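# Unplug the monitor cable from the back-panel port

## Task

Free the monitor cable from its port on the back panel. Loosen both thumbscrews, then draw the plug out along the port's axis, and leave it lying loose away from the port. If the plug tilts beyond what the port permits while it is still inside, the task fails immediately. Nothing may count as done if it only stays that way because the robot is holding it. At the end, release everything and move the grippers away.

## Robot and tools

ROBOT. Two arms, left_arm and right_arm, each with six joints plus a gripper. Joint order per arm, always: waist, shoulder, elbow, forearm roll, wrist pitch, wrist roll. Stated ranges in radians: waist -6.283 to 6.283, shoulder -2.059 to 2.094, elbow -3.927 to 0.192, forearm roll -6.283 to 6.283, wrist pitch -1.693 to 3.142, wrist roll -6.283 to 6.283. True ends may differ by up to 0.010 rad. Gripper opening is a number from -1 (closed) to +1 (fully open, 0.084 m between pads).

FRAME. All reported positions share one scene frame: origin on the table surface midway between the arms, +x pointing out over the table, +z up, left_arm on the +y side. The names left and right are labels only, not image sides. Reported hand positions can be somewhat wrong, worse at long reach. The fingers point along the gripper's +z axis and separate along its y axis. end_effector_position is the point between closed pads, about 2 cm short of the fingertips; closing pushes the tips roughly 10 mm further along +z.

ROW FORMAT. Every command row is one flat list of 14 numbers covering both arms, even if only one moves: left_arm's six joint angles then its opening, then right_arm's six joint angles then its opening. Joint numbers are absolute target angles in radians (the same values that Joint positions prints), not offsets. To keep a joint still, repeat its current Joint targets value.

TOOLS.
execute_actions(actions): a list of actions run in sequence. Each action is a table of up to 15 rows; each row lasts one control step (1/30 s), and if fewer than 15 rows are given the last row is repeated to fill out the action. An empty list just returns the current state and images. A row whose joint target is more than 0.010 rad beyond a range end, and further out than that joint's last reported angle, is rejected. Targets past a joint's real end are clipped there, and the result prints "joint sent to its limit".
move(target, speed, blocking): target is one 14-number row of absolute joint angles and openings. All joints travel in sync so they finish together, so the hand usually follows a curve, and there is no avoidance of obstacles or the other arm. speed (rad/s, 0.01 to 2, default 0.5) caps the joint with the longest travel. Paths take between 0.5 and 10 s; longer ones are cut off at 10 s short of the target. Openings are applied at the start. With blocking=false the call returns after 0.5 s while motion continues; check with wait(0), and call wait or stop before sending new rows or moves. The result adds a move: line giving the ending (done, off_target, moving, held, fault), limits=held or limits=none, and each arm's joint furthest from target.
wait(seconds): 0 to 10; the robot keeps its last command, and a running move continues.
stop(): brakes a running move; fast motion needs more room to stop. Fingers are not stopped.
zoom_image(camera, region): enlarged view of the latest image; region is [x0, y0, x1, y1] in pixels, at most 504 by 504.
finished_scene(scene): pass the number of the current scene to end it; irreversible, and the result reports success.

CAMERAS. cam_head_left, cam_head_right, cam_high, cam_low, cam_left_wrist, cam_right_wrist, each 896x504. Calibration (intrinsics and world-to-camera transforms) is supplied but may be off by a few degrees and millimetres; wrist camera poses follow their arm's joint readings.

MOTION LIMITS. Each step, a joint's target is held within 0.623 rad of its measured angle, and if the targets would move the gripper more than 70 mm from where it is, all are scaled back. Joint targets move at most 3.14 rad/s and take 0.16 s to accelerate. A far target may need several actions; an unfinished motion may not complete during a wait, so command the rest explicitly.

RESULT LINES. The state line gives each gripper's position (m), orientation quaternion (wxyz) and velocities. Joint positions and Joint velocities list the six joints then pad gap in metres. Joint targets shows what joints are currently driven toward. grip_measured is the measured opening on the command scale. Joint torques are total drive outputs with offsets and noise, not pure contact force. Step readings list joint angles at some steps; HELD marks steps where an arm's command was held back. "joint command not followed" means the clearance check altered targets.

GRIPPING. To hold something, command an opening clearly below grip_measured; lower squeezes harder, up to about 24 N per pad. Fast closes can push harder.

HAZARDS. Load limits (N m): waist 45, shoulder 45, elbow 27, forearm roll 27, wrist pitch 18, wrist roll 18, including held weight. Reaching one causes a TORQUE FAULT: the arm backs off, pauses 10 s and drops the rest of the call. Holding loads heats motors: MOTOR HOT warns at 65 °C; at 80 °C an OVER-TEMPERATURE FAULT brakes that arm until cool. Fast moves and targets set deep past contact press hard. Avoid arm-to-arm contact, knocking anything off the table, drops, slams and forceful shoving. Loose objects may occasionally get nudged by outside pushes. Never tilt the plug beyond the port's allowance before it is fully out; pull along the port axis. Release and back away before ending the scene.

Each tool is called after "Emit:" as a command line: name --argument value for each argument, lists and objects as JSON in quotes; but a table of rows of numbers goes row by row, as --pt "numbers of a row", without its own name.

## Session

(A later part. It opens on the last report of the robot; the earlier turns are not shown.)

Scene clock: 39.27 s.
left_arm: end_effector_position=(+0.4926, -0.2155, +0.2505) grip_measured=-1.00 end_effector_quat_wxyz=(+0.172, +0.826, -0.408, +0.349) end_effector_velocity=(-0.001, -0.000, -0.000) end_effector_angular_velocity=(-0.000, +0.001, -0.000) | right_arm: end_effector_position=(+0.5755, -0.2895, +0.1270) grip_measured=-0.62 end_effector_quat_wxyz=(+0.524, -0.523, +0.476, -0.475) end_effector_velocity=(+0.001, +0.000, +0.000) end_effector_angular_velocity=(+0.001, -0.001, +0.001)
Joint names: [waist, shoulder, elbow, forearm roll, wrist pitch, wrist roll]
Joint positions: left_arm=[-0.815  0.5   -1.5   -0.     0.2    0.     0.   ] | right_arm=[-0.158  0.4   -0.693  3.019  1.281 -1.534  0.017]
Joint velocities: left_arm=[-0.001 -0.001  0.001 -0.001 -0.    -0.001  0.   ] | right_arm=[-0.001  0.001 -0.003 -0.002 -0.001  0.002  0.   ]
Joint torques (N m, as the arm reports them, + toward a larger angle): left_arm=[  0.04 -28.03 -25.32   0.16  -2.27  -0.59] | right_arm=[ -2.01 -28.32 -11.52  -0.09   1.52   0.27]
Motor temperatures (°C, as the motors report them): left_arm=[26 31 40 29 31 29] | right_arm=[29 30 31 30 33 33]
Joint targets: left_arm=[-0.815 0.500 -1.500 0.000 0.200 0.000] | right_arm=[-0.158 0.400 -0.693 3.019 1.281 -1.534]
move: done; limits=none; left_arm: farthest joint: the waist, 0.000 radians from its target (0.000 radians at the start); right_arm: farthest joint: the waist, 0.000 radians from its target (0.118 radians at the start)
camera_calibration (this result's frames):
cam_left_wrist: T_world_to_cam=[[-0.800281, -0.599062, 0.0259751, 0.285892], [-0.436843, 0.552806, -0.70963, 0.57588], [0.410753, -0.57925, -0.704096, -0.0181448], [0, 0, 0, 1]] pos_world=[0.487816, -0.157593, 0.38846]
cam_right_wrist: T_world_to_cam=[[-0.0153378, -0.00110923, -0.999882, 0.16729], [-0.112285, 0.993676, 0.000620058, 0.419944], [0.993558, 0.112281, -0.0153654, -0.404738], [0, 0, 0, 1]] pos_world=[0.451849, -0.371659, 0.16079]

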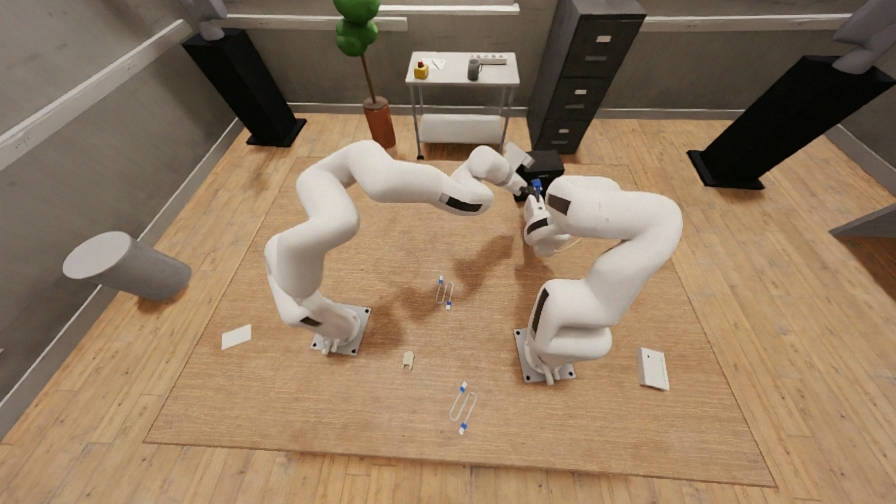

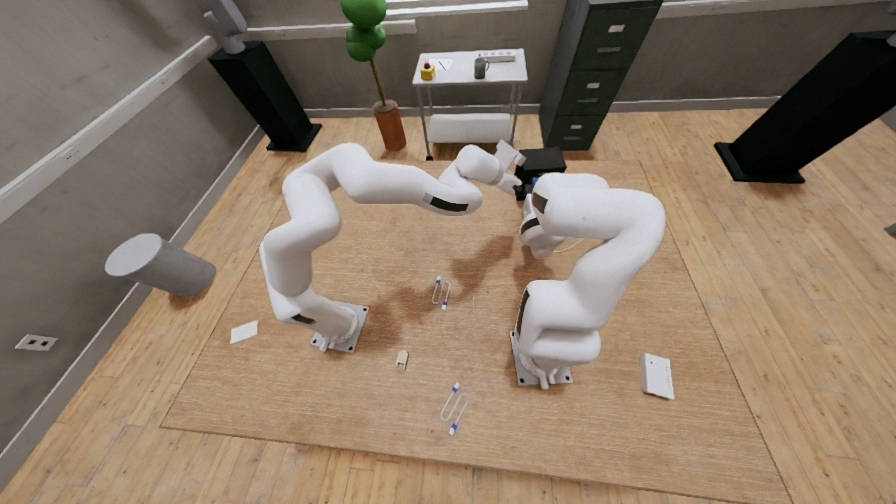

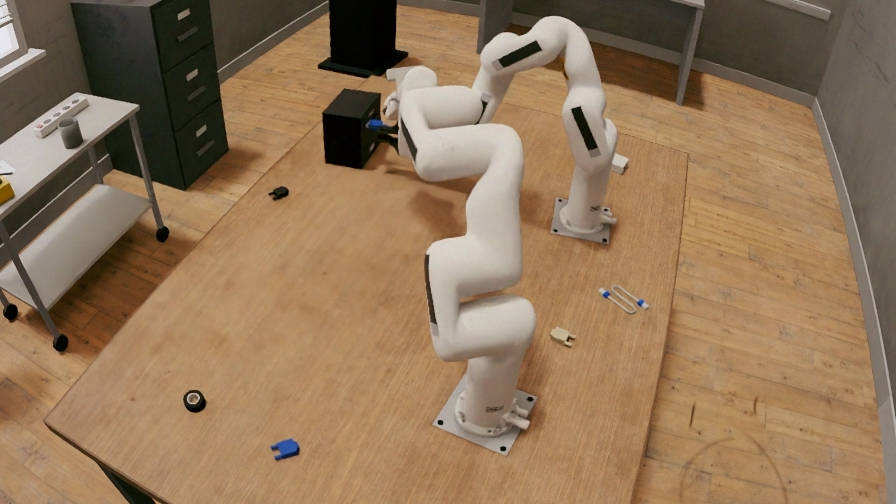

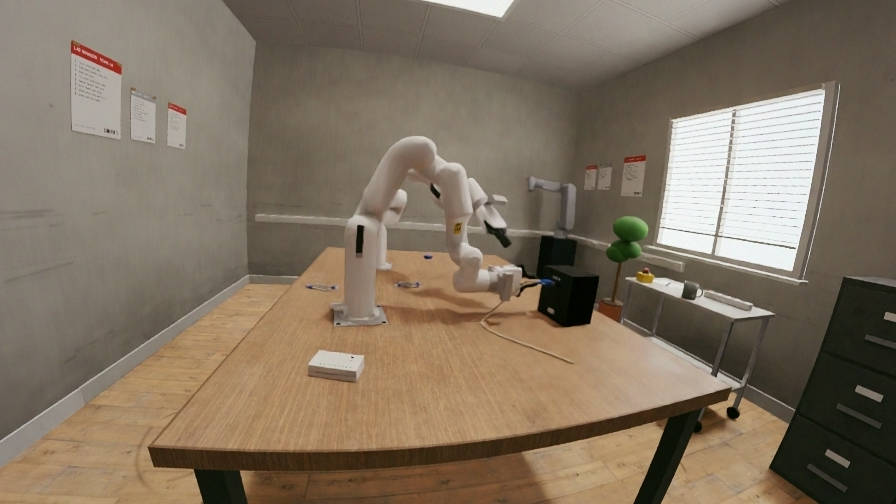

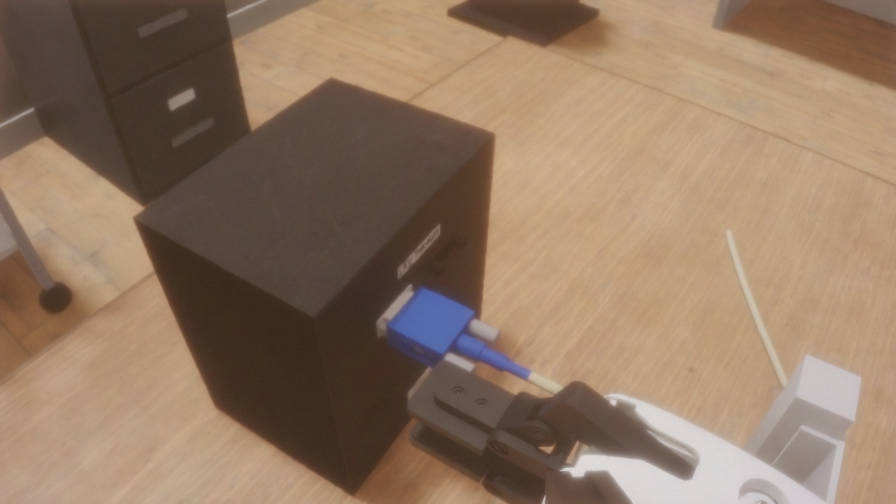

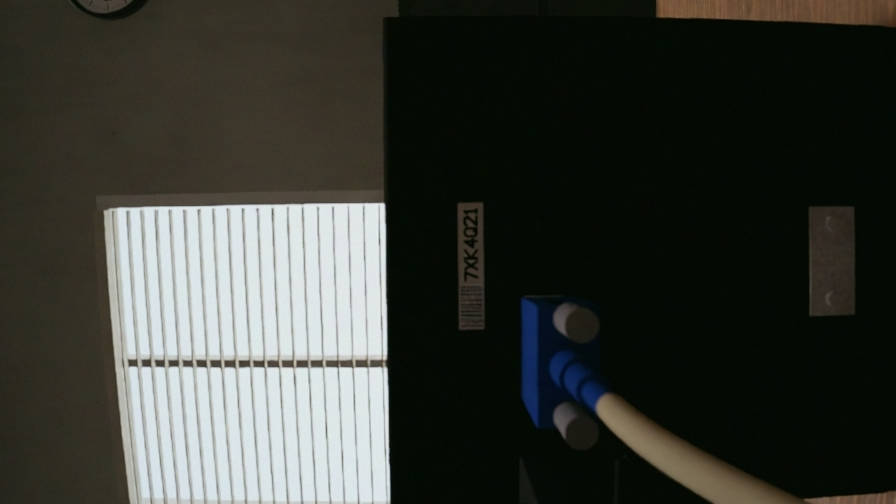

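Emit:
move --target '[-0.815,0.5,-1.5,0,0.2,0,-1,-0.202,0.395,-0.692,2.973,1.279,-1.521,-0.6]' --speed 0.08

Emit:
move --target '[-0.815,0.5,-1.5,0,0.2,0,-1,-0.202,0.395,-0.692,2.973,1.279,-1.521,-1]'

Emit:
zoom_image --camera "cam_left_wrist" --region '[360,270,580,410]'

Scene clock: 54.73 s.
left_arm: end_effector_position=(+0.4926, -0.2155, +0.2505) grip_measured=-1.00 end_effector_quat_wxyz=(+0.172, +0.826, -0.408, +0.349) end_effector_velocity=(-0.000, -0.000, -0.001) end_effector_angular_velocity=(+0.001, +0.001, -0.001) | right_arm: end_effector_position=(+0.5752, -0.3052, +0.1286) grip_measured=-0.62 end_effector_quat_wxyz=(+0.524, -0.523, +0.475, -0.476) end_effector_velocity=(-0.000, -0.000, -0.000) end_effector_angular_velocity=(+0.001, +0.002, +0.001)
Joint names: [waist, shoulder, elbow, forearm roll, wrist pitch, wrist roll]
Joint positions: left_arm=[-0.815  0.5   -1.5   -0.     0.2    0.     0.   ] | right_arm=[-0.202  0.395 -0.692  2.973  1.279 -1.521  0.017]
Joint velocities: left_arm=[-0.     0.001  0.    -0.001 -0.     0.001  0.   ] | right_arm=[-0.001 -0.     0.    -0.002 -0.001  0.002 -0.   ]
Joint torques (N m, as the arm reports them, + toward a larger angle): left_arm=[  1.37 -27.71 -24.68  -0.2   -2.16  -0.57] | right_arm=[ -1.92 -28.5  -11.16  -0.05   1.71   0.35]
Motor temperatures (°C, as the motors report them): left_arm=[26 32 41 29 31 29] | right_arm=[29 30 31 30 33 33]
Joint targets: left_arm=[-0.815 0.500 -1.500 0.000 0.200 0.000] | right_arm=[-0.202 0.395 -0.692 2.973 1.279 -1.521]
move: done; limits=none; left_arm: farthest joint: the waist, 0.000 radians from its target (0.000 radians at the start); right_arm: farthest joint: the waist, 0.000 radians from its target (0.044 radians at the start)
camera_calibration (this result's frames):
cam_left_wrist: T_world_to_cam=[[-0.800281, -0.599062, 0.0259751, 0.285892], [-0.436843, 0.552806, -0.70963, 0.57588], [0.410753, -0.57925, -0.704096, -0.0181447], [0, 0, 0, 1]] pos_world=[0.487816, -0.157593, 0.38846]
cam_right_wrist: T_world_to_cam=[[-0.0149381, -0.00190944, -0.999887, 0.168426], [-0.112242, 0.993681, -0.00022073, 0.435576], [0.993569, 0.112225, -0.015058, -0.402638], [0, 0, 0, 1]] pos_world=[0.451454, -0.387315, 0.16244]

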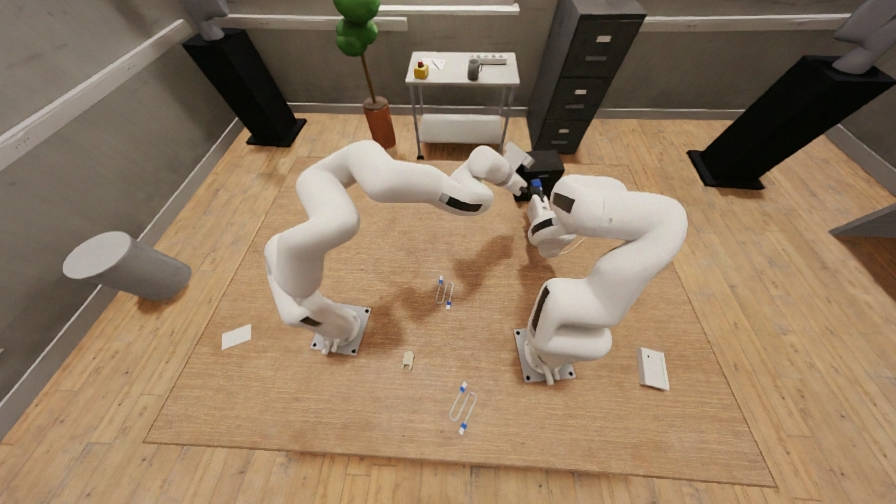

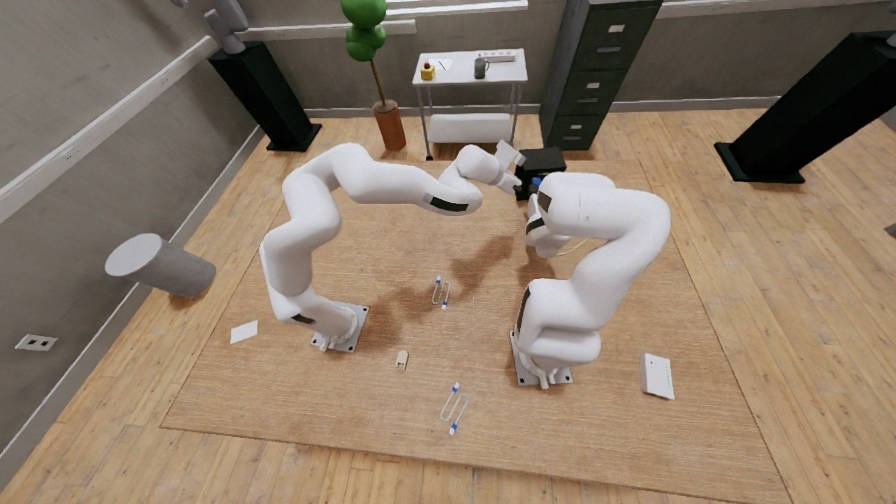

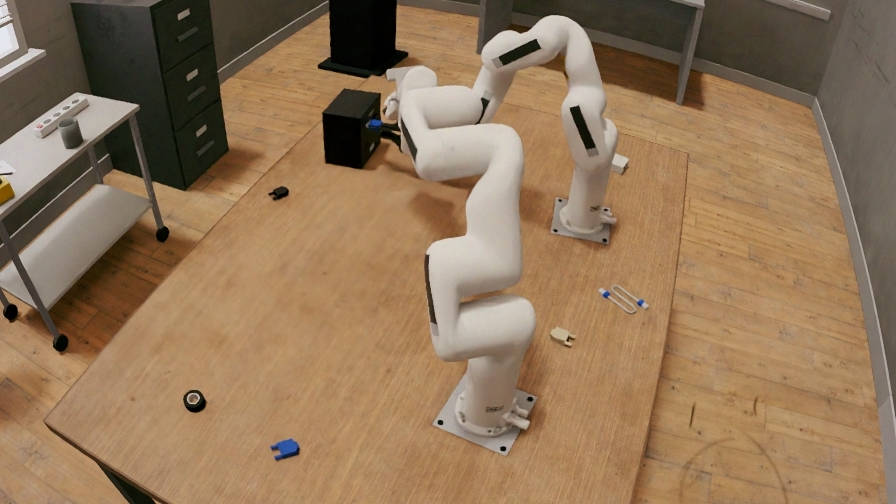

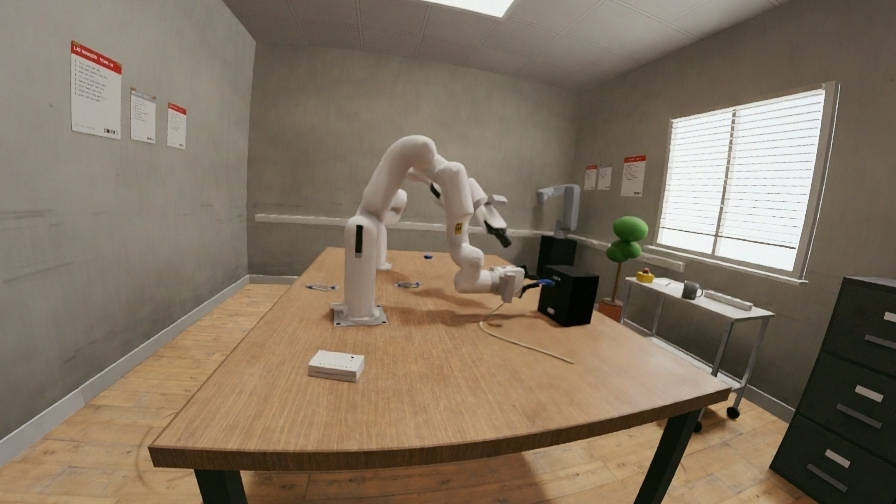

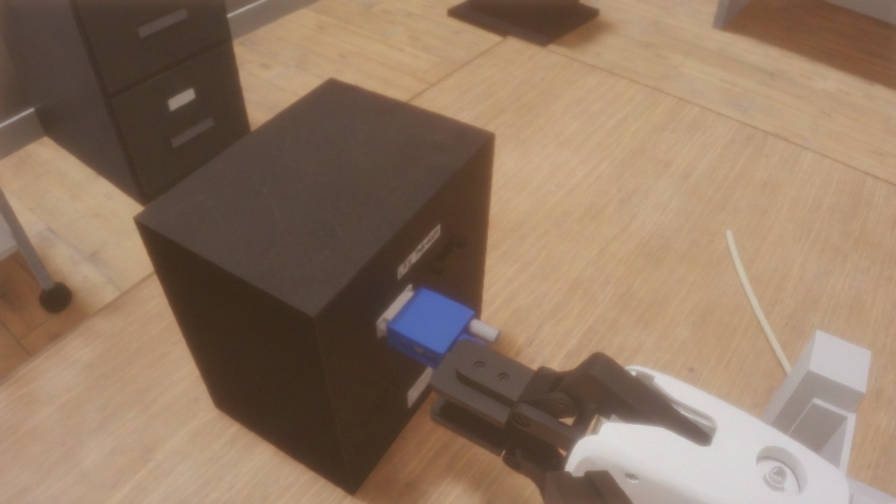

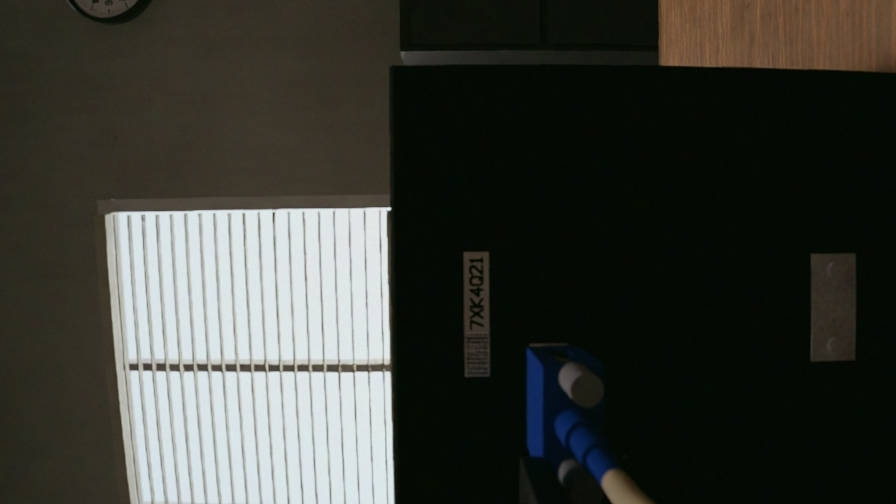

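Scene clock: 55.43 s.
left_arm: end_effector_position=(+0.4926, -0.2155, +0.2505) grip_measured=-1.00 end_effector_quat_wxyz=(+0.172, +0.826, -0.408, +0.349) end_effector_velocity=(+0.000, +0.000, +0.001) end_effector_angular_velocity=(-0.001, -0.001, +0.000) | right_arm: end_effector_position=(+0.5752, -0.3053, +0.1290) grip_measured=-0.85 end_effector_quat_wxyz=(+0.524, -0.523, +0.475, -0.476) end_effector_velocity=(+0.000, +0.000, +0.000) end_effector_angular_velocity=(-0.001, -0.001, +0.000)
Joint names: [waist, shoulder, elbow, forearm roll, wrist pitch, wrist roll]
Joint positions: left_arm=[-0.815  0.5   -1.5   -0.     0.2    0.     0.   ] | right_arm=[-0.202  0.395 -0.692  2.973  1.279 -1.521  0.007]
Joint velocities: left_arm=[ 0.001 -0.001 -0.001  0.001 -0.     0.     0.   ] | right_arm=[ 0.    -0.001 -0.    -0.001 -0.    -0.001 -0.   ]
Joint torques (N m, as the arm reports them, + toward a larger angle): left_arm=[  0.69 -28.16 -25.56   0.17  -2.26  -0.65] | right_arm=[ -2.48 -24.48 -11.14  -0.12   0.64   0.3 ]
Motor temperatures (°C, as the motors report them): left_arm=[26 32 41 29 31 29] | right_arm=[29 30 31 30 33 33]
Joint targets: left_arm=[-0.815 0.500 -1.500 0.000 0.200 0.000] | right_arm=[-0.202 0.395 -0.692 2.973 1.279 -1.521]
move: done; limits=none; left_arm: farthest joint: the waist, 0.000 radians from its target (0.000 radians at the start); right_arm: farthest joint: the waist, 0.000 radians from its target (0.000 radians at the start)
camera_calibration (this result's frames):
cam_left_wrist: T_world_to_cam=[[-0.800281, -0.599062, 0.0259752, 0.285892], [-0.436843, 0.552805, -0.70963, 0.57588], [0.410753, -0.57925, -0.704096, -0.0181448], [0, 0, 0, 1]] pos_world=[0.487816, -0.157593, 0.38846]
cam_right_wrist: T_world_to_cam=[[-0.0141171, -0.00193845, -0.999898, 0.168289], [-0.112306, 0.993674, -0.000340786, 0.435691], [0.993573, 0.11229, -0.0142455, -0.402809], [0, 0, 0, 1]] pos_world=[0.451527, -0.387377, 0.162682]

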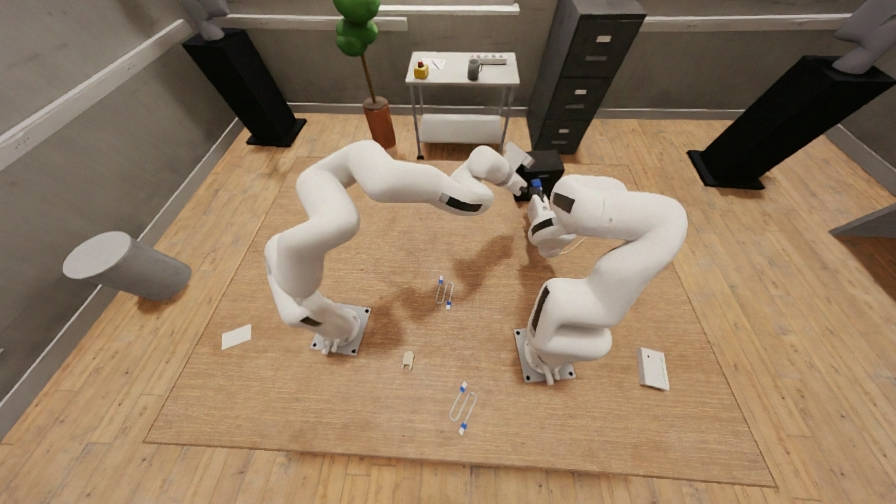

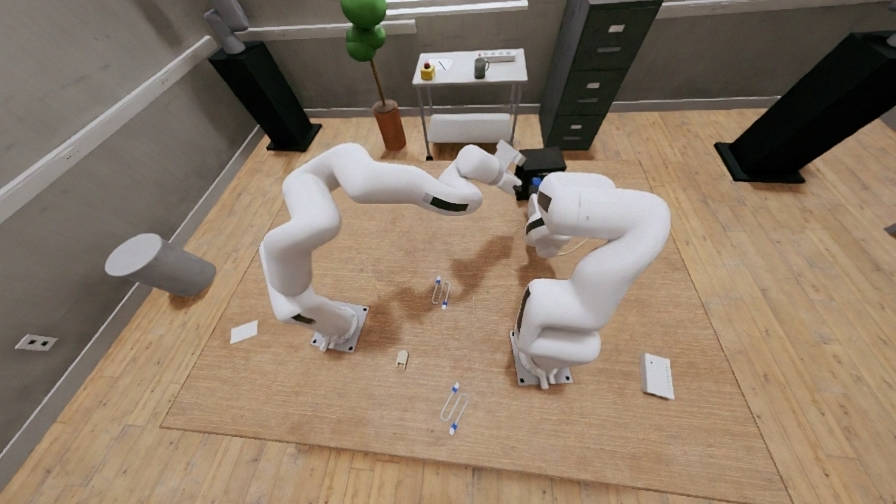

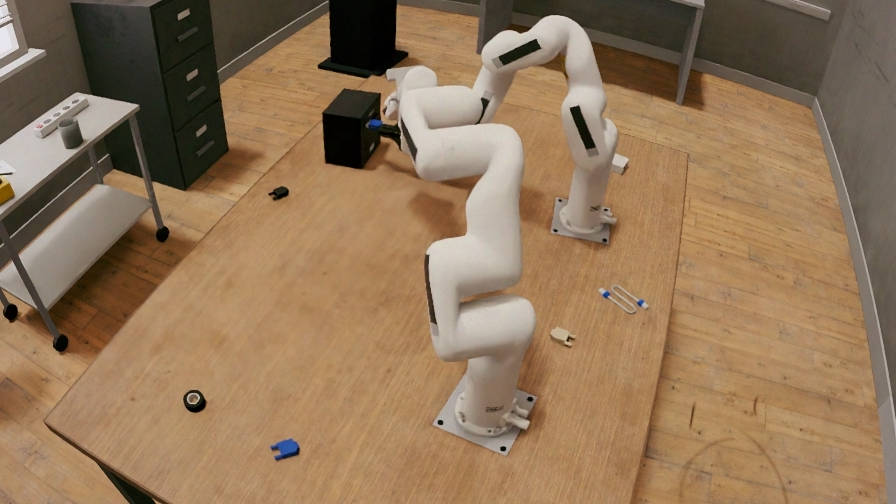

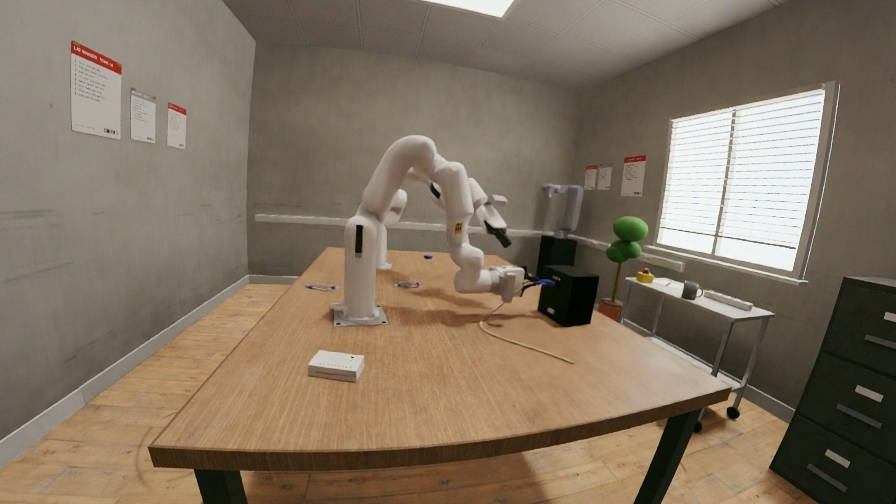

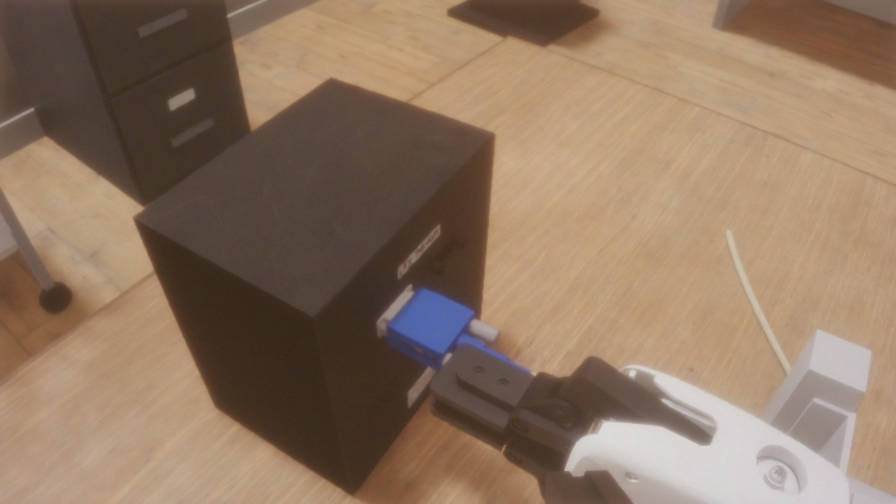

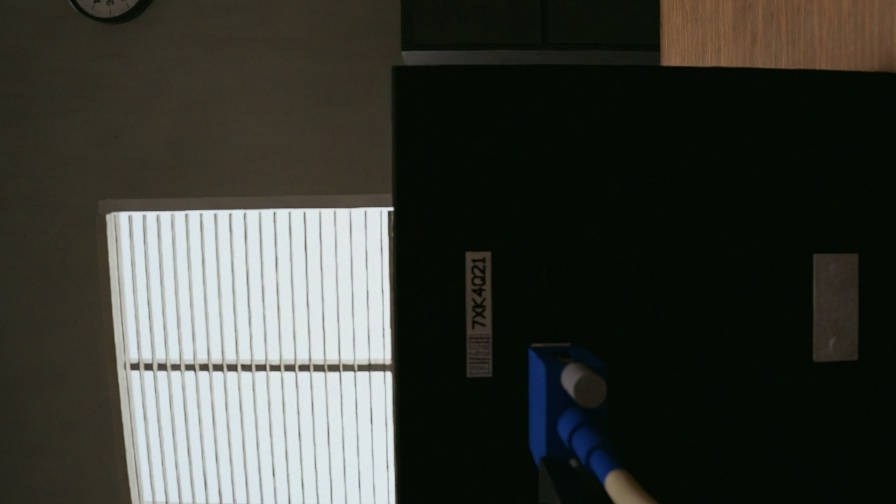

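Region (360, 270, 580, 410) of cam_left_wrist's 896x504 image, scaled by 2.291, with more detail than that image has; it fills the top 321 rows of this view, and the rest is white.

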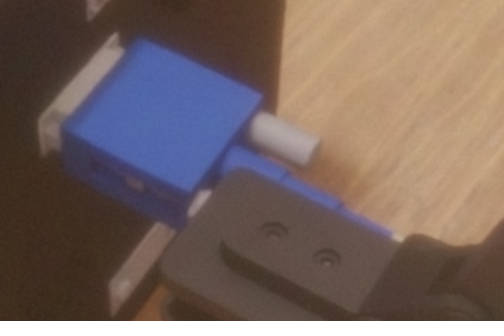

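Emit:
execute_actions --actions '[[[-0.815,0.5,-1.5,0,0.2,0,-1,-0.2045,0.407,-0.6945,2.97,1.289,-2.021,-1]], [[-0.815,0.5,-1.5,0,0.2,0,-1,-0.2045,0.407,-0.6945,2.97,1.289,-2.021,-0.72]],[[-0.815,0.5,-1.5,0,0.2,0,-1,-0.202,0.3925,-0.6915,2.973,1.277,-1.521,-0.72]],[[-0.815,0.5,-1.5,0,0.2,0,-1,-0.2035,0.378,-0.6885,2.97,1.265,-1.021,-0.72]],[[-0.815,0.5,-1.5,0,0.2,0,-1,-0.2035,0.378,-0.6885,2.97,1.265,-1.021,-1]],[[-0.815,0.5,-1.5,0,0.2,0,-1,-0.202,0.3925,-0.6915,2.973,1.277,-1.521,-1]],[[-0.815,0.5,-1.5,0,0.2,0,-1,-0.2045,0.407,-0.6945,2.97,1.289,-2.021,-1]], [[-0.815,0.5,-1.5,0,0.2,0,-1,-0.2045,0.407,-0.6945,2.97,1.289,-2.021,-0.72]],[[-0.815,0.5,-1.5,0,0.2,0,-1,-0.202,0.3925,-0.6915,2.973,1.277,-1.521,-0.72]],[[-0.815,0.5,-1.5,0,0.2,0,-1,-0.2035,0.378,-0.6885,2.97,1.265,-1.021,-0.72]],[[-0.815,0.5,-1.5,0,0.2,0,-1,-0.2035,0.378,-0.6885,2.97,1.265,-1.021,-1]],[[-0.815,0.5,-1.5,0,0.2,0,-1,-0.202,0.3925,-0.6915,2.973,1.277,-1.521,-1]],[[-0.815,0.5,-1.5,0,0.2,0,-1,-0.2045,0.407,-0.6945,2.97,1.289,-2.021,-1]], [[-0.815,0.5,-1.5,0,0.2,0,-1,-0.2045,0.407,-0.6945,2.97,1.289,-2.021,-0.72]],[[-0.815,0.5,-1.5,0,0.2,0,-1,-0.202,0.3925,-0.6915,2.973,1.277,-1.521,-0.72]],[[-0.815,0.5,-1.5,0,0.2,0,-1,-0.2035,0.378,-0.6885,2.97,1.265,-1.021,-0.72]],[[-0.815,0.5,-1.5,0,0.2,0,-1,-0.2035,0.378,-0.6885,2.97,1.265,-1.021,-1]],[[-0.815,0.5,-1.5,0,0.2,0,-1,-0.202,0.3925,-0.6915,2.973,1.277,-1.521,-1]],[[-0.815,0.5,-1.5,0,0.2,0,-1,-0.2045,0.407,-0.6945,2.97,1.289,-2.021,-1]], [[-0.815,0.5,-1.5,0,0.2,0,-1,-0.2045,0.407,-0.6945,2.97,1.289,-2.021,-0.72]],[[-0.815,0.5,-1.5,0,0.2,0,-1,-0.202,0.3925,-0.6915,2.973,1.277,-1.521,-0.72]],[[-0.815,0.5,-1.5,0,0.2,0,-1,-0.2035,0.378,-0.6885,2.97,1.265,-1.021,-0.72]],[[-0.815,0.5,-1.5,0,0.2,0,-1,-0.2035,0.378,-0.6885,2.97,1.265,-1.021,-1]],[[-0.815,0.5,-1.5,0,0.2,0,-1,-0.202,0.3925,-0.6915,2.973,1.277,-1.521,-1]],[[-0.815,0.5,-1.5,0,0.2,0,-1,-0.2045,0.407,-0.6945,2.97,1.289,-2.021,-1]], [[-0.815,0.5,-1.5,0,0.2,0,-1,-0.2045,0.407,-0.6945,2.97,1.289,-2.021,-0.72]],[[-0.815,0.5,-1.5,0,0.2,0,-1,-0.202,0.3925,-0.6915,2.973,1.277,-1.521,-0.72]],[[-0.815,0.5,-1.5,0,0.2,0,-1,-0.2035,0.378,-0.6885,2.97,1.265,-1.021,-0.72]],[[-0.815,0.5,-1.5,0,0.2,0,-1,-0.2035,0.378,-0.6885,2.97,1.265,-1.021,-1]],[[-0.815,0.5,-1.5,0,0.2,0,-1,-0.202,0.3925,-0.6915,2.973,1.277,-1.521,-1]],[[-0.815,0.5,-1.5,0,0.2,0,-1,-0.2045,0.407,-0.6945,2.97,1.289,-2.021,-1]], [[-0.815,0.5,-1.5,0,0.2,0,-1,-0.2045,0.407,-0.6945,2.97,1.289,-2.021,-0.72]],[[-0.815,0.5,-1.5,0,0.2,0,-1,-0.202,0.3925,-0.6915,2.973,1.277,-1.521,-0.72]],[[-0.815,0.5,-1.5,0,0.2,0,-1,-0.2035,0.378,-0.6885,2.97,1.265,-1.021,-0.72]],[[-0.815,0.5,-1.5,0,0.2,0,-1,-0.2035,0.378,-0.6885,2.97,1.265,-1.021,-1]],[[-0.815,0.5,-1.5,0,0.2,0,-1,-0.202,0.3925,-0.6915,2.973,1.277,-1.521,-1]],[[-0.815,0.5,-1.5,0,0.2,0,-1,-0.2045,0.407,-0.6945,2.97,1.289,-2.021,-1]]]'

Scene clock: 112.37 s.
left_arm: end_effector_position=(+0.4926, -0.2155, +0.2505) grip_measured=-1.00 end_effector_quat_wxyz=(+0.172, +0.826, -0.408, +0.349) end_effector_velocity=(+0.000, +0.000, +0.000) end_effector_angular_velocity=(+0.000, -0.001, -0.000) | right_arm: end_effector_position=(+0.5750, -0.3060, +0.1249) grip_measured=-0.85 end_effector_quat_wxyz=(-0.394, +0.622, -0.335, +0.587) end_effector_velocity=(-0.000, -0.000, -0.002) end_effector_angular_velocity=(-0.146, -0.012, +0.000)
Joint names: [waist, shoulder, elbow, forearm roll, wrist pitch, wrist roll]
Joint positions: left_arm=[-0.815  0.5   -1.5   -0.     0.2   -0.     0.   ] | right_arm=[-0.205  0.407 -0.694  2.97   1.288 -2.008  0.007]
Joint velocities: left_arm=[ 0.    -0.001  0.     0.001  0.    -0.     0.   ] | right_arm=[-0.     0.004 -0.001 -0.001  0.001 -0.146  0.   ]
Joint torques (N m, as the arm reports them, + toward a larger angle): left_arm=[  0.48 -28.66 -24.69  -0.18  -2.32  -0.65] | right_arm=[ -5.02 -29.1  -10.56   0.56   1.59   0.46]
Motor temperatures (°C, as the motors report them): left_arm=[26 32 41 29 31 29] | right_arm=[29 30 31 30 33 33]
Joint targets: left_arm=[-0.815 0.500 -1.500 0.000 0.200 0.000] | right_arm=[-0.205 0.407 -0.694 2.970 1.289 -2.021]
Step readings (joint positions; steps 1 to 15: 1st action; 16 to 30: 2nd action; 31 to 45: 3rd action; 46 to 60: 4th action; 61 to 75: 5th action; 76 to 90: 6th action; 91 to 105: 7th action; 106 to 120: 8th action; 121 to 135: 9th action; 136 to 150: 10th action; 151 to 165: 11th action; 166 to 180: 12th action; 181 to 195: 13th action):
0: left_arm=[-0.815 0.500 -1.500 -0.000 0.200 0.000] | right_arm=[-0.202 0.395 -0.692 2.973 1.279 -1.521]
1: left_arm=[-0.815 0.500 -1.500 0.000 0.200 0.000] | right_arm=[-0.202 0.395 -0.692 2.973 1.279 -1.522]
2: left_arm=[-0.815 0.500 -1.500 0.000 0.200 0.000] | right_arm=[-0.202 0.395 -0.692 2.973 1.279 -1.528]
4: left_arm=[-0.815 0.500 -1.500 -0.000 0.200 0.000] | right_arm=[-0.202 0.396 -0.692 2.973 1.280 -1.579]
8: left_arm=[-0.815 0.500 -1.500 0.000 0.200 -0.000] | right_arm=[-0.203 0.403 -0.694 2.971 1.284 -1.832]
15: left_arm=[-0.815 0.500 -1.500 0.000 0.200 -0.000] | right_arm=[-0.204 0.408 -0.695 2.970 1.287 -2.008]
16: left_arm=[-0.815 0.500 -1.500 0.000 0.200 -0.000] | right_arm=[-0.204 0.408 -0.695 2.970 1.288 -2.012]
17: left_arm=[-0.815 0.500 -1.500 -0.000 0.200 0.000] | right_arm=[-0.204 0.408 -0.694 2.970 1.287 -2.015]
19: left_arm=[-0.815 0.500 -1.500 -0.000 0.200 0.000] | right_arm=[-0.205 0.408 -0.692 2.970 1.287 -2.018]
23: left_arm=[-0.815 0.500 -1.500 -0.000 0.200 0.000] | right_arm=[-0.205 0.408 -0.693 2.970 1.288 -2.020]
30: left_arm=[-0.815 0.500 -1.500 -0.000 0.200 0.000] | right_arm=[-0.205 0.407 -0.694 2.970 1.289 -2.021]
31: left_arm=[-0.815 0.500 -1.500 0.000 0.200 -0.000] | right_arm=[-0.205 0.407 -0.694 2.970 1.289 -2.020]
32: left_arm=[-0.815 0.500 -1.500 -0.000 0.200 0.000] | right_arm=[-0.205 0.407 -0.694 2.970 1.289 -2.014]
34: left_arm=[-0.815 0.500 -1.500 -0.000 0.200 -0.000] | right_arm=[-0.204 0.406 -0.694 2.970 1.288 -1.963]
38: left_arm=[-0.815 0.500 -1.500 0.000 0.200 -0.000] | right_arm=[-0.203 0.398 -0.693 2.972 1.282 -1.710]
45: left_arm=[-0.815 0.500 -1.500 -0.000 0.200 -0.000] | right_arm=[-0.202 0.393 -0.692 2.973 1.277 -1.534]
46: left_arm=[-0.815 0.500 -1.500 -0.000 0.200 0.000] | right_arm=[-0.202 0.393 -0.692 2.973 1.277 -1.529]
47: left_arm=[-0.815 0.500 -1.500 0.000 0.200 -0.000] | right_arm=[-0.202 0.393 -0.692 2.973 1.277 -1.520]
49: left_arm=[-0.815 0.500 -1.500 -0.000 0.200 0.000] | right_arm=[-0.202 0.391 -0.691 2.973 1.276 -1.466]
53: left_arm=[-0.815 0.500 -1.500 -0.000 0.200 -0.000] | right_arm=[-0.203 0.383 -0.690 2.971 1.270 -1.211]
60: left_arm=[-0.815 0.500 -1.500 0.000 0.200 0.000] | right_arm=[-0.203 0.378 -0.689 2.970 1.266 -1.034]
61: left_arm=[-0.815 0.500 -1.500 0.000 0.200 0.000] | right_arm=[-0.203 0.378 -0.689 2.970 1.266 -1.030]
62: left_arm=[-0.815 0.500 -1.500 0.000 0.200 -0.000] | right_arm=[-0.203 0.378 -0.689 2.970 1.266 -1.028]
64: left_arm=[-0.815 0.500 -1.500 0.000 0.200 -0.000] | right_arm=[-0.203 0.378 -0.689 2.970 1.266 -1.024]
68: left_arm=[-0.815 0.500 -1.500 0.000 0.200 -0.000] | right_arm=[-0.203 0.378 -0.689 2.970 1.265 -1.022]
75: left_arm=[-0.815 0.500 -1.500 -0.000 0.200 -0.000] | right_arm=[-0.203 0.378 -0.689 2.970 1.265 -1.021]
76: left_arm=[-0.815 0.500 -1.500 -0.000 0.200 -0.000] | right_arm=[-0.203 0.378 -0.689 2.970 1.265 -1.022]
77: left_arm=[-0.815 0.500 -1.500 -0.000 0.200 -0.000] | right_arm=[-0.203 0.378 -0.689 2.970 1.265 -1.028]
79: left_arm=[-0.815 0.500 -1.500 0.000 0.200 0.000] | right_arm=[-0.203 0.380 -0.689 2.970 1.266 -1.079]
83: left_arm=[-0.815 0.500 -1.500 0.000 0.200 -0.000] | right_arm=[-0.202 0.387 -0.690 2.972 1.272 -1.332]
90: left_arm=[-0.815 0.500 -1.500 0.000 0.200 -0.000] | right_arm=[-0.202 0.392 -0.691 2.973 1.276 -1.508]
91: left_arm=[-0.815 0.500 -1.500 -0.000 0.200 0.000] | right_arm=[-0.202 0.393 -0.691 2.973 1.276 -1.513]
92: left_arm=[-0.815 0.500 -1.500 0.000 0.200 0.000] | right_arm=[-0.202 0.393 -0.691 2.973 1.277 -1.522]
94: left_arm=[-0.815 0.500 -1.500 -0.000 0.200 0.000] | right_arm=[-0.202 0.394 -0.692 2.972 1.278 -1.576]
98: left_arm=[-0.815 0.500 -1.500 -0.000 0.200 0.000] | right_arm=[-0.204 0.402 -0.693 2.971 1.284 -1.831]
105: left_arm=[-0.815 0.500 -1.500 0.000 0.200 -0.000] | right_arm=[-0.205 0.407 -0.695 2.970 1.288 -2.008]
106: left_arm=[-0.815 0.500 -1.500 -0.000 0.200 0.000] | right_arm=[-0.205 0.407 -0.695 2.970 1.288 -2.012]
107: left_arm=[-0.815 0.500 -1.500 0.000 0.200 0.000] | right_arm=[-0.205 0.407 -0.694 2.970 1.288 -2.015]
109: left_arm=[-0.815 0.500 -1.500 0.000 0.200 0.000] | right_arm=[-0.206 0.407 -0.693 2.971 1.289 -2.018]
113: left_arm=[-0.815 0.500 -1.500 0.000 0.200 0.000] | right_arm=[-0.205 0.407 -0.694 2.970 1.289 -2.020]
120: left_arm=[-0.815 0.500 -1.500 0.000 0.200 -0.000] | right_arm=[-0.205 0.407 -0.694 2.970 1.289 -2.021]
121: left_arm=[-0.815 0.500 -1.500 0.000 0.200 -0.000] | right_arm=[-0.205 0.407 -0.694 2.970 1.289 -2.020]
122: left_arm=[-0.815 0.500 -1.500 0.000 0.200 -0.000] | right_arm=[-0.205 0.407 -0.694 2.970 1.289 -2.014]
124: left_arm=[-0.815 0.500 -1.500 -0.000 0.200 0.000] | right_arm=[-0.204 0.405 -0.694 2.970 1.288 -1.963]
128: left_arm=[-0.815 0.500 -1.500 -0.000 0.200 -0.000] | right_arm=[-0.203 0.398 -0.693 2.972 1.282 -1.710]
135: left_arm=[-0.815 0.500 -1.500 0.000 0.200 -0.000] | right_arm=[-0.202 0.393 -0.692 2.973 1.277 -1.534]
136: left_arm=[-0.815 0.500 -1.500 0.000 0.200 -0.000] | right_arm=[-0.202 0.393 -0.692 2.973 1.277 -1.529]
137: left_arm=[-0.815 0.500 -1.500 0.000 0.200 0.000] | right_arm=[-0.202 0.392 -0.692 2.973 1.277 -1.520]
139: left_arm=[-0.815 0.500 -1.500 -0.000 0.200 -0.000] | right_arm=[-0.202 0.391 -0.691 2.973 1.276 -1.466]
143: left_arm=[-0.815 0.500 -1.500 0.000 0.200 0.000] | right_arm=[-0.203 0.383 -0.690 2.971 1.270 -1.211]
150: left_arm=[-0.815 0.500 -1.500 0.000 0.200 0.000] | right_arm=[-0.203 0.378 -0.689 2.970 1.266 -1.034]
151: left_arm=[-0.815 0.500 -1.500 0.000 0.200 -0.000] | right_arm=[-0.203 0.378 -0.689 2.970 1.266 -1.030]
152: left_arm=[-0.815 0.500 -1.500 -0.000 0.200 -0.000] | right_arm=[-0.203 0.378 -0.689 2.970 1.266 -1.027]
154: left_arm=[-0.815 0.500 -1.500 0.000 0.200 -0.000] | right_arm=[-0.203 0.378 -0.689 2.970 1.266 -1.024]
158: left_arm=[-0.815 0.500 -1.500 -0.000 0.200 -0.000] | right_arm=[-0.203 0.378 -0.689 2.970 1.265 -1.022]
165: left_arm=[-0.815 0.500 -1.500 0.000 0.200 0.000] | right_arm=[-0.203 0.378 -0.689 2.970 1.265 -1.021]
166: left_arm=[-0.815 0.500 -1.500 0.000 0.200 -0.000] | right_arm=[-0.203 0.378 -0.689 2.970 1.265 -1.022]
167: left_arm=[-0.815 0.500 -1.500 -0.000 0.200 -0.000] | right_arm=[-0.203 0.378 -0.689 2.970 1.265 -1.028]
169: left_arm=[-0.815 0.500 -1.500 -0.000 0.200 0.000] | right_arm=[-0.203 0.380 -0.689 2.970 1.266 -1.079]
173: left_arm=[-0.815 0.500 -1.500 0.000 0.200 0.000] | right_arm=[-0.202 0.387 -0.690 2.972 1.272 -1.332]
180: left_arm=[-0.815 0.500 -1.500 0.000 0.200 0.000] | right_arm=[-0.202 0.392 -0.691 2.973 1.276 -1.508]
181: left_arm=[-0.815 0.500 -1.500 -0.000 0.200 0.000] | right_arm=[-0.202 0.392 -0.691 2.973 1.277 -1.513]
182: left_arm=[-0.815 0.500 -1.500 -0.000 0.200 -0.000] | right_arm=[-0.202 0.393 -0.691 2.973 1.277 -1.522]
184: left_arm=[-0.815 0.500 -1.500 0.000 0.200 -0.000] | right_arm=[-0.202 0.394 -0.692 2.973 1.278 -1.576]
Lines left out of this list: 122.
camera_calibration (this result's frames):
cam_left_wrist: T_world_to_cam=[[-0.800281, -0.599062, 0.0259752, 0.285892], [-0.436843, 0.552806, -0.709629, 0.57588], [0.410753, -0.57925, -0.704096, -0.0181447], [0, 0, 0, 1]] pos_world=[0.487816, -0.157593, 0.38846]
cam_right_wrist: T_world_to_cam=[[0.0296426, -0.466655, -0.883942, -0.0175671], [-0.101122, 0.878394, -0.467117, 0.452981], [0.994432, 0.103233, -0.0211513, -0.404939], [0, 0, 0, 1]] pos_world=[0.449012, -0.36429, 0.187502]

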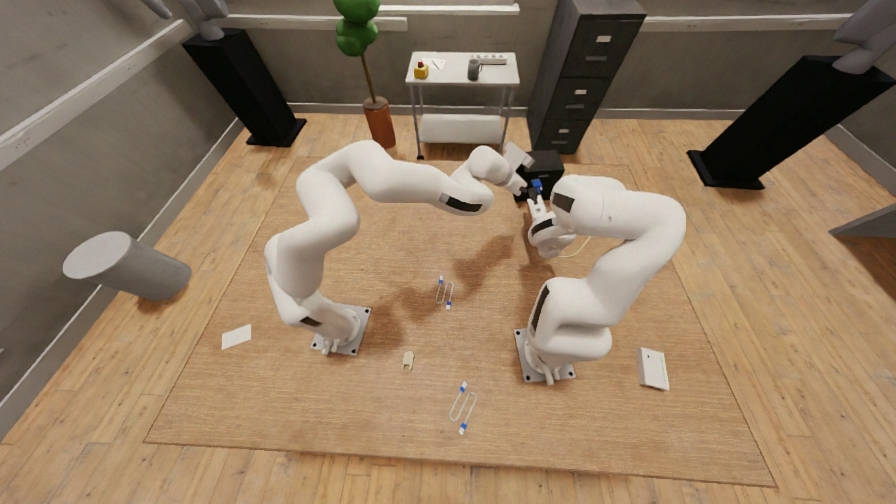

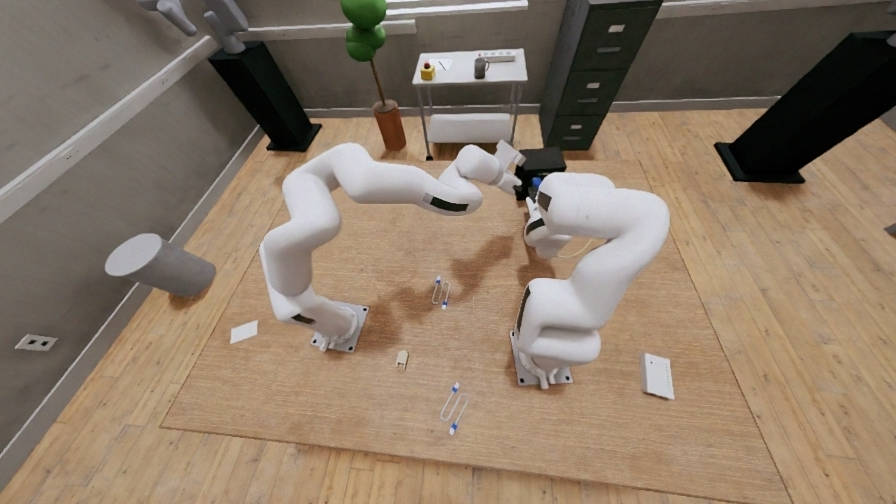

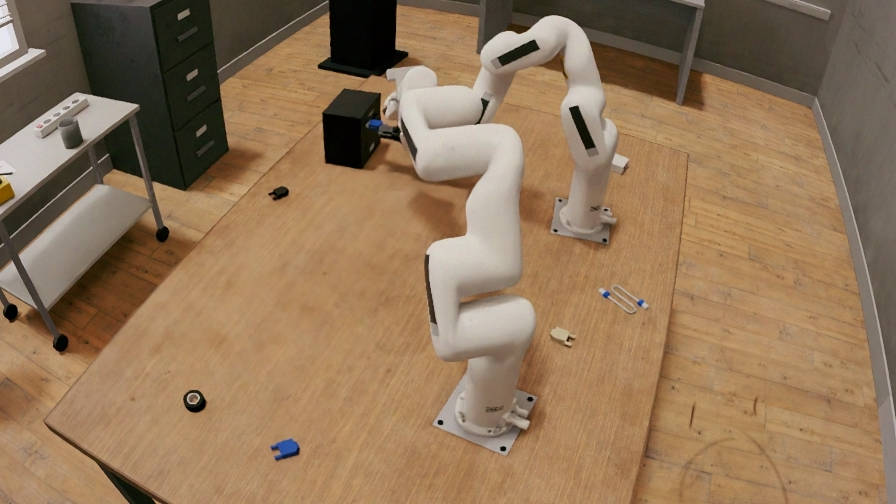

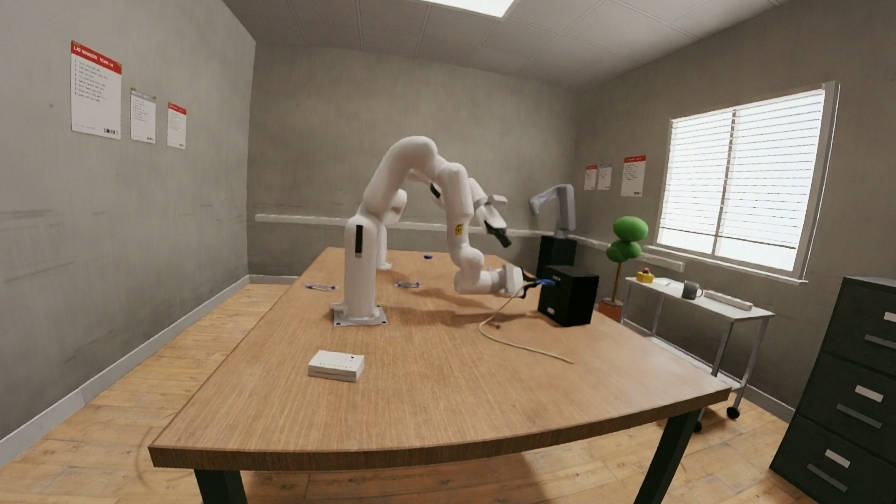

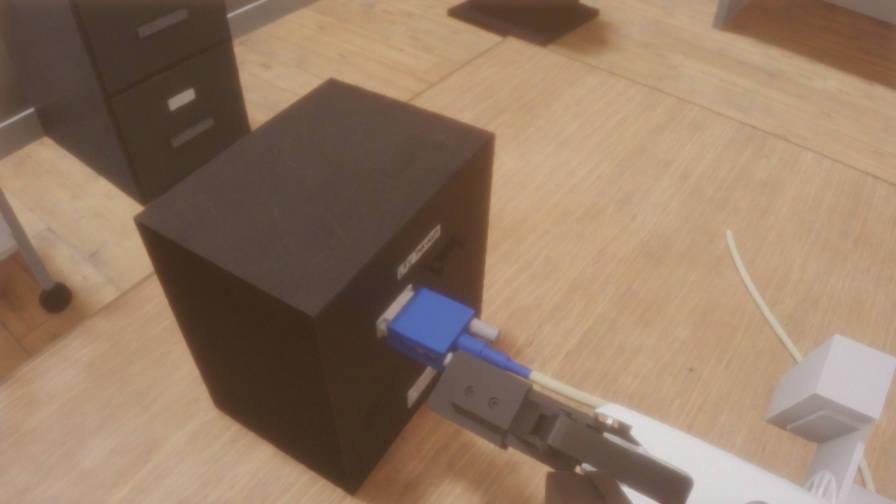

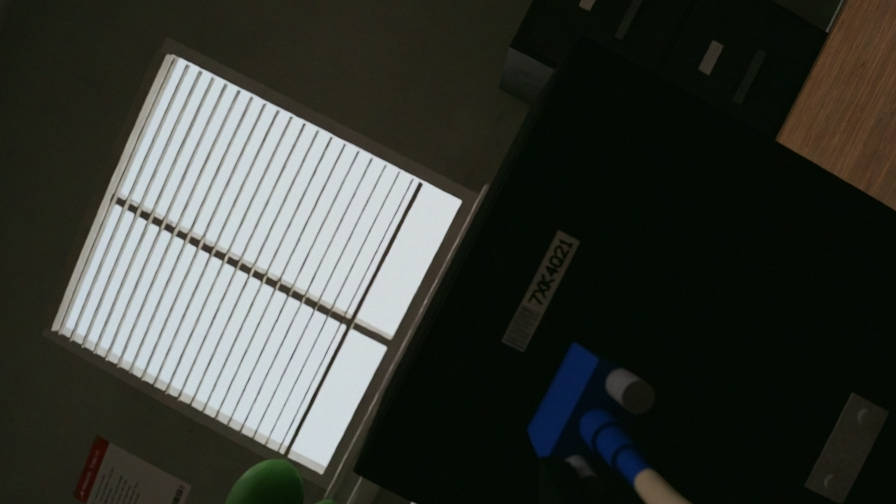

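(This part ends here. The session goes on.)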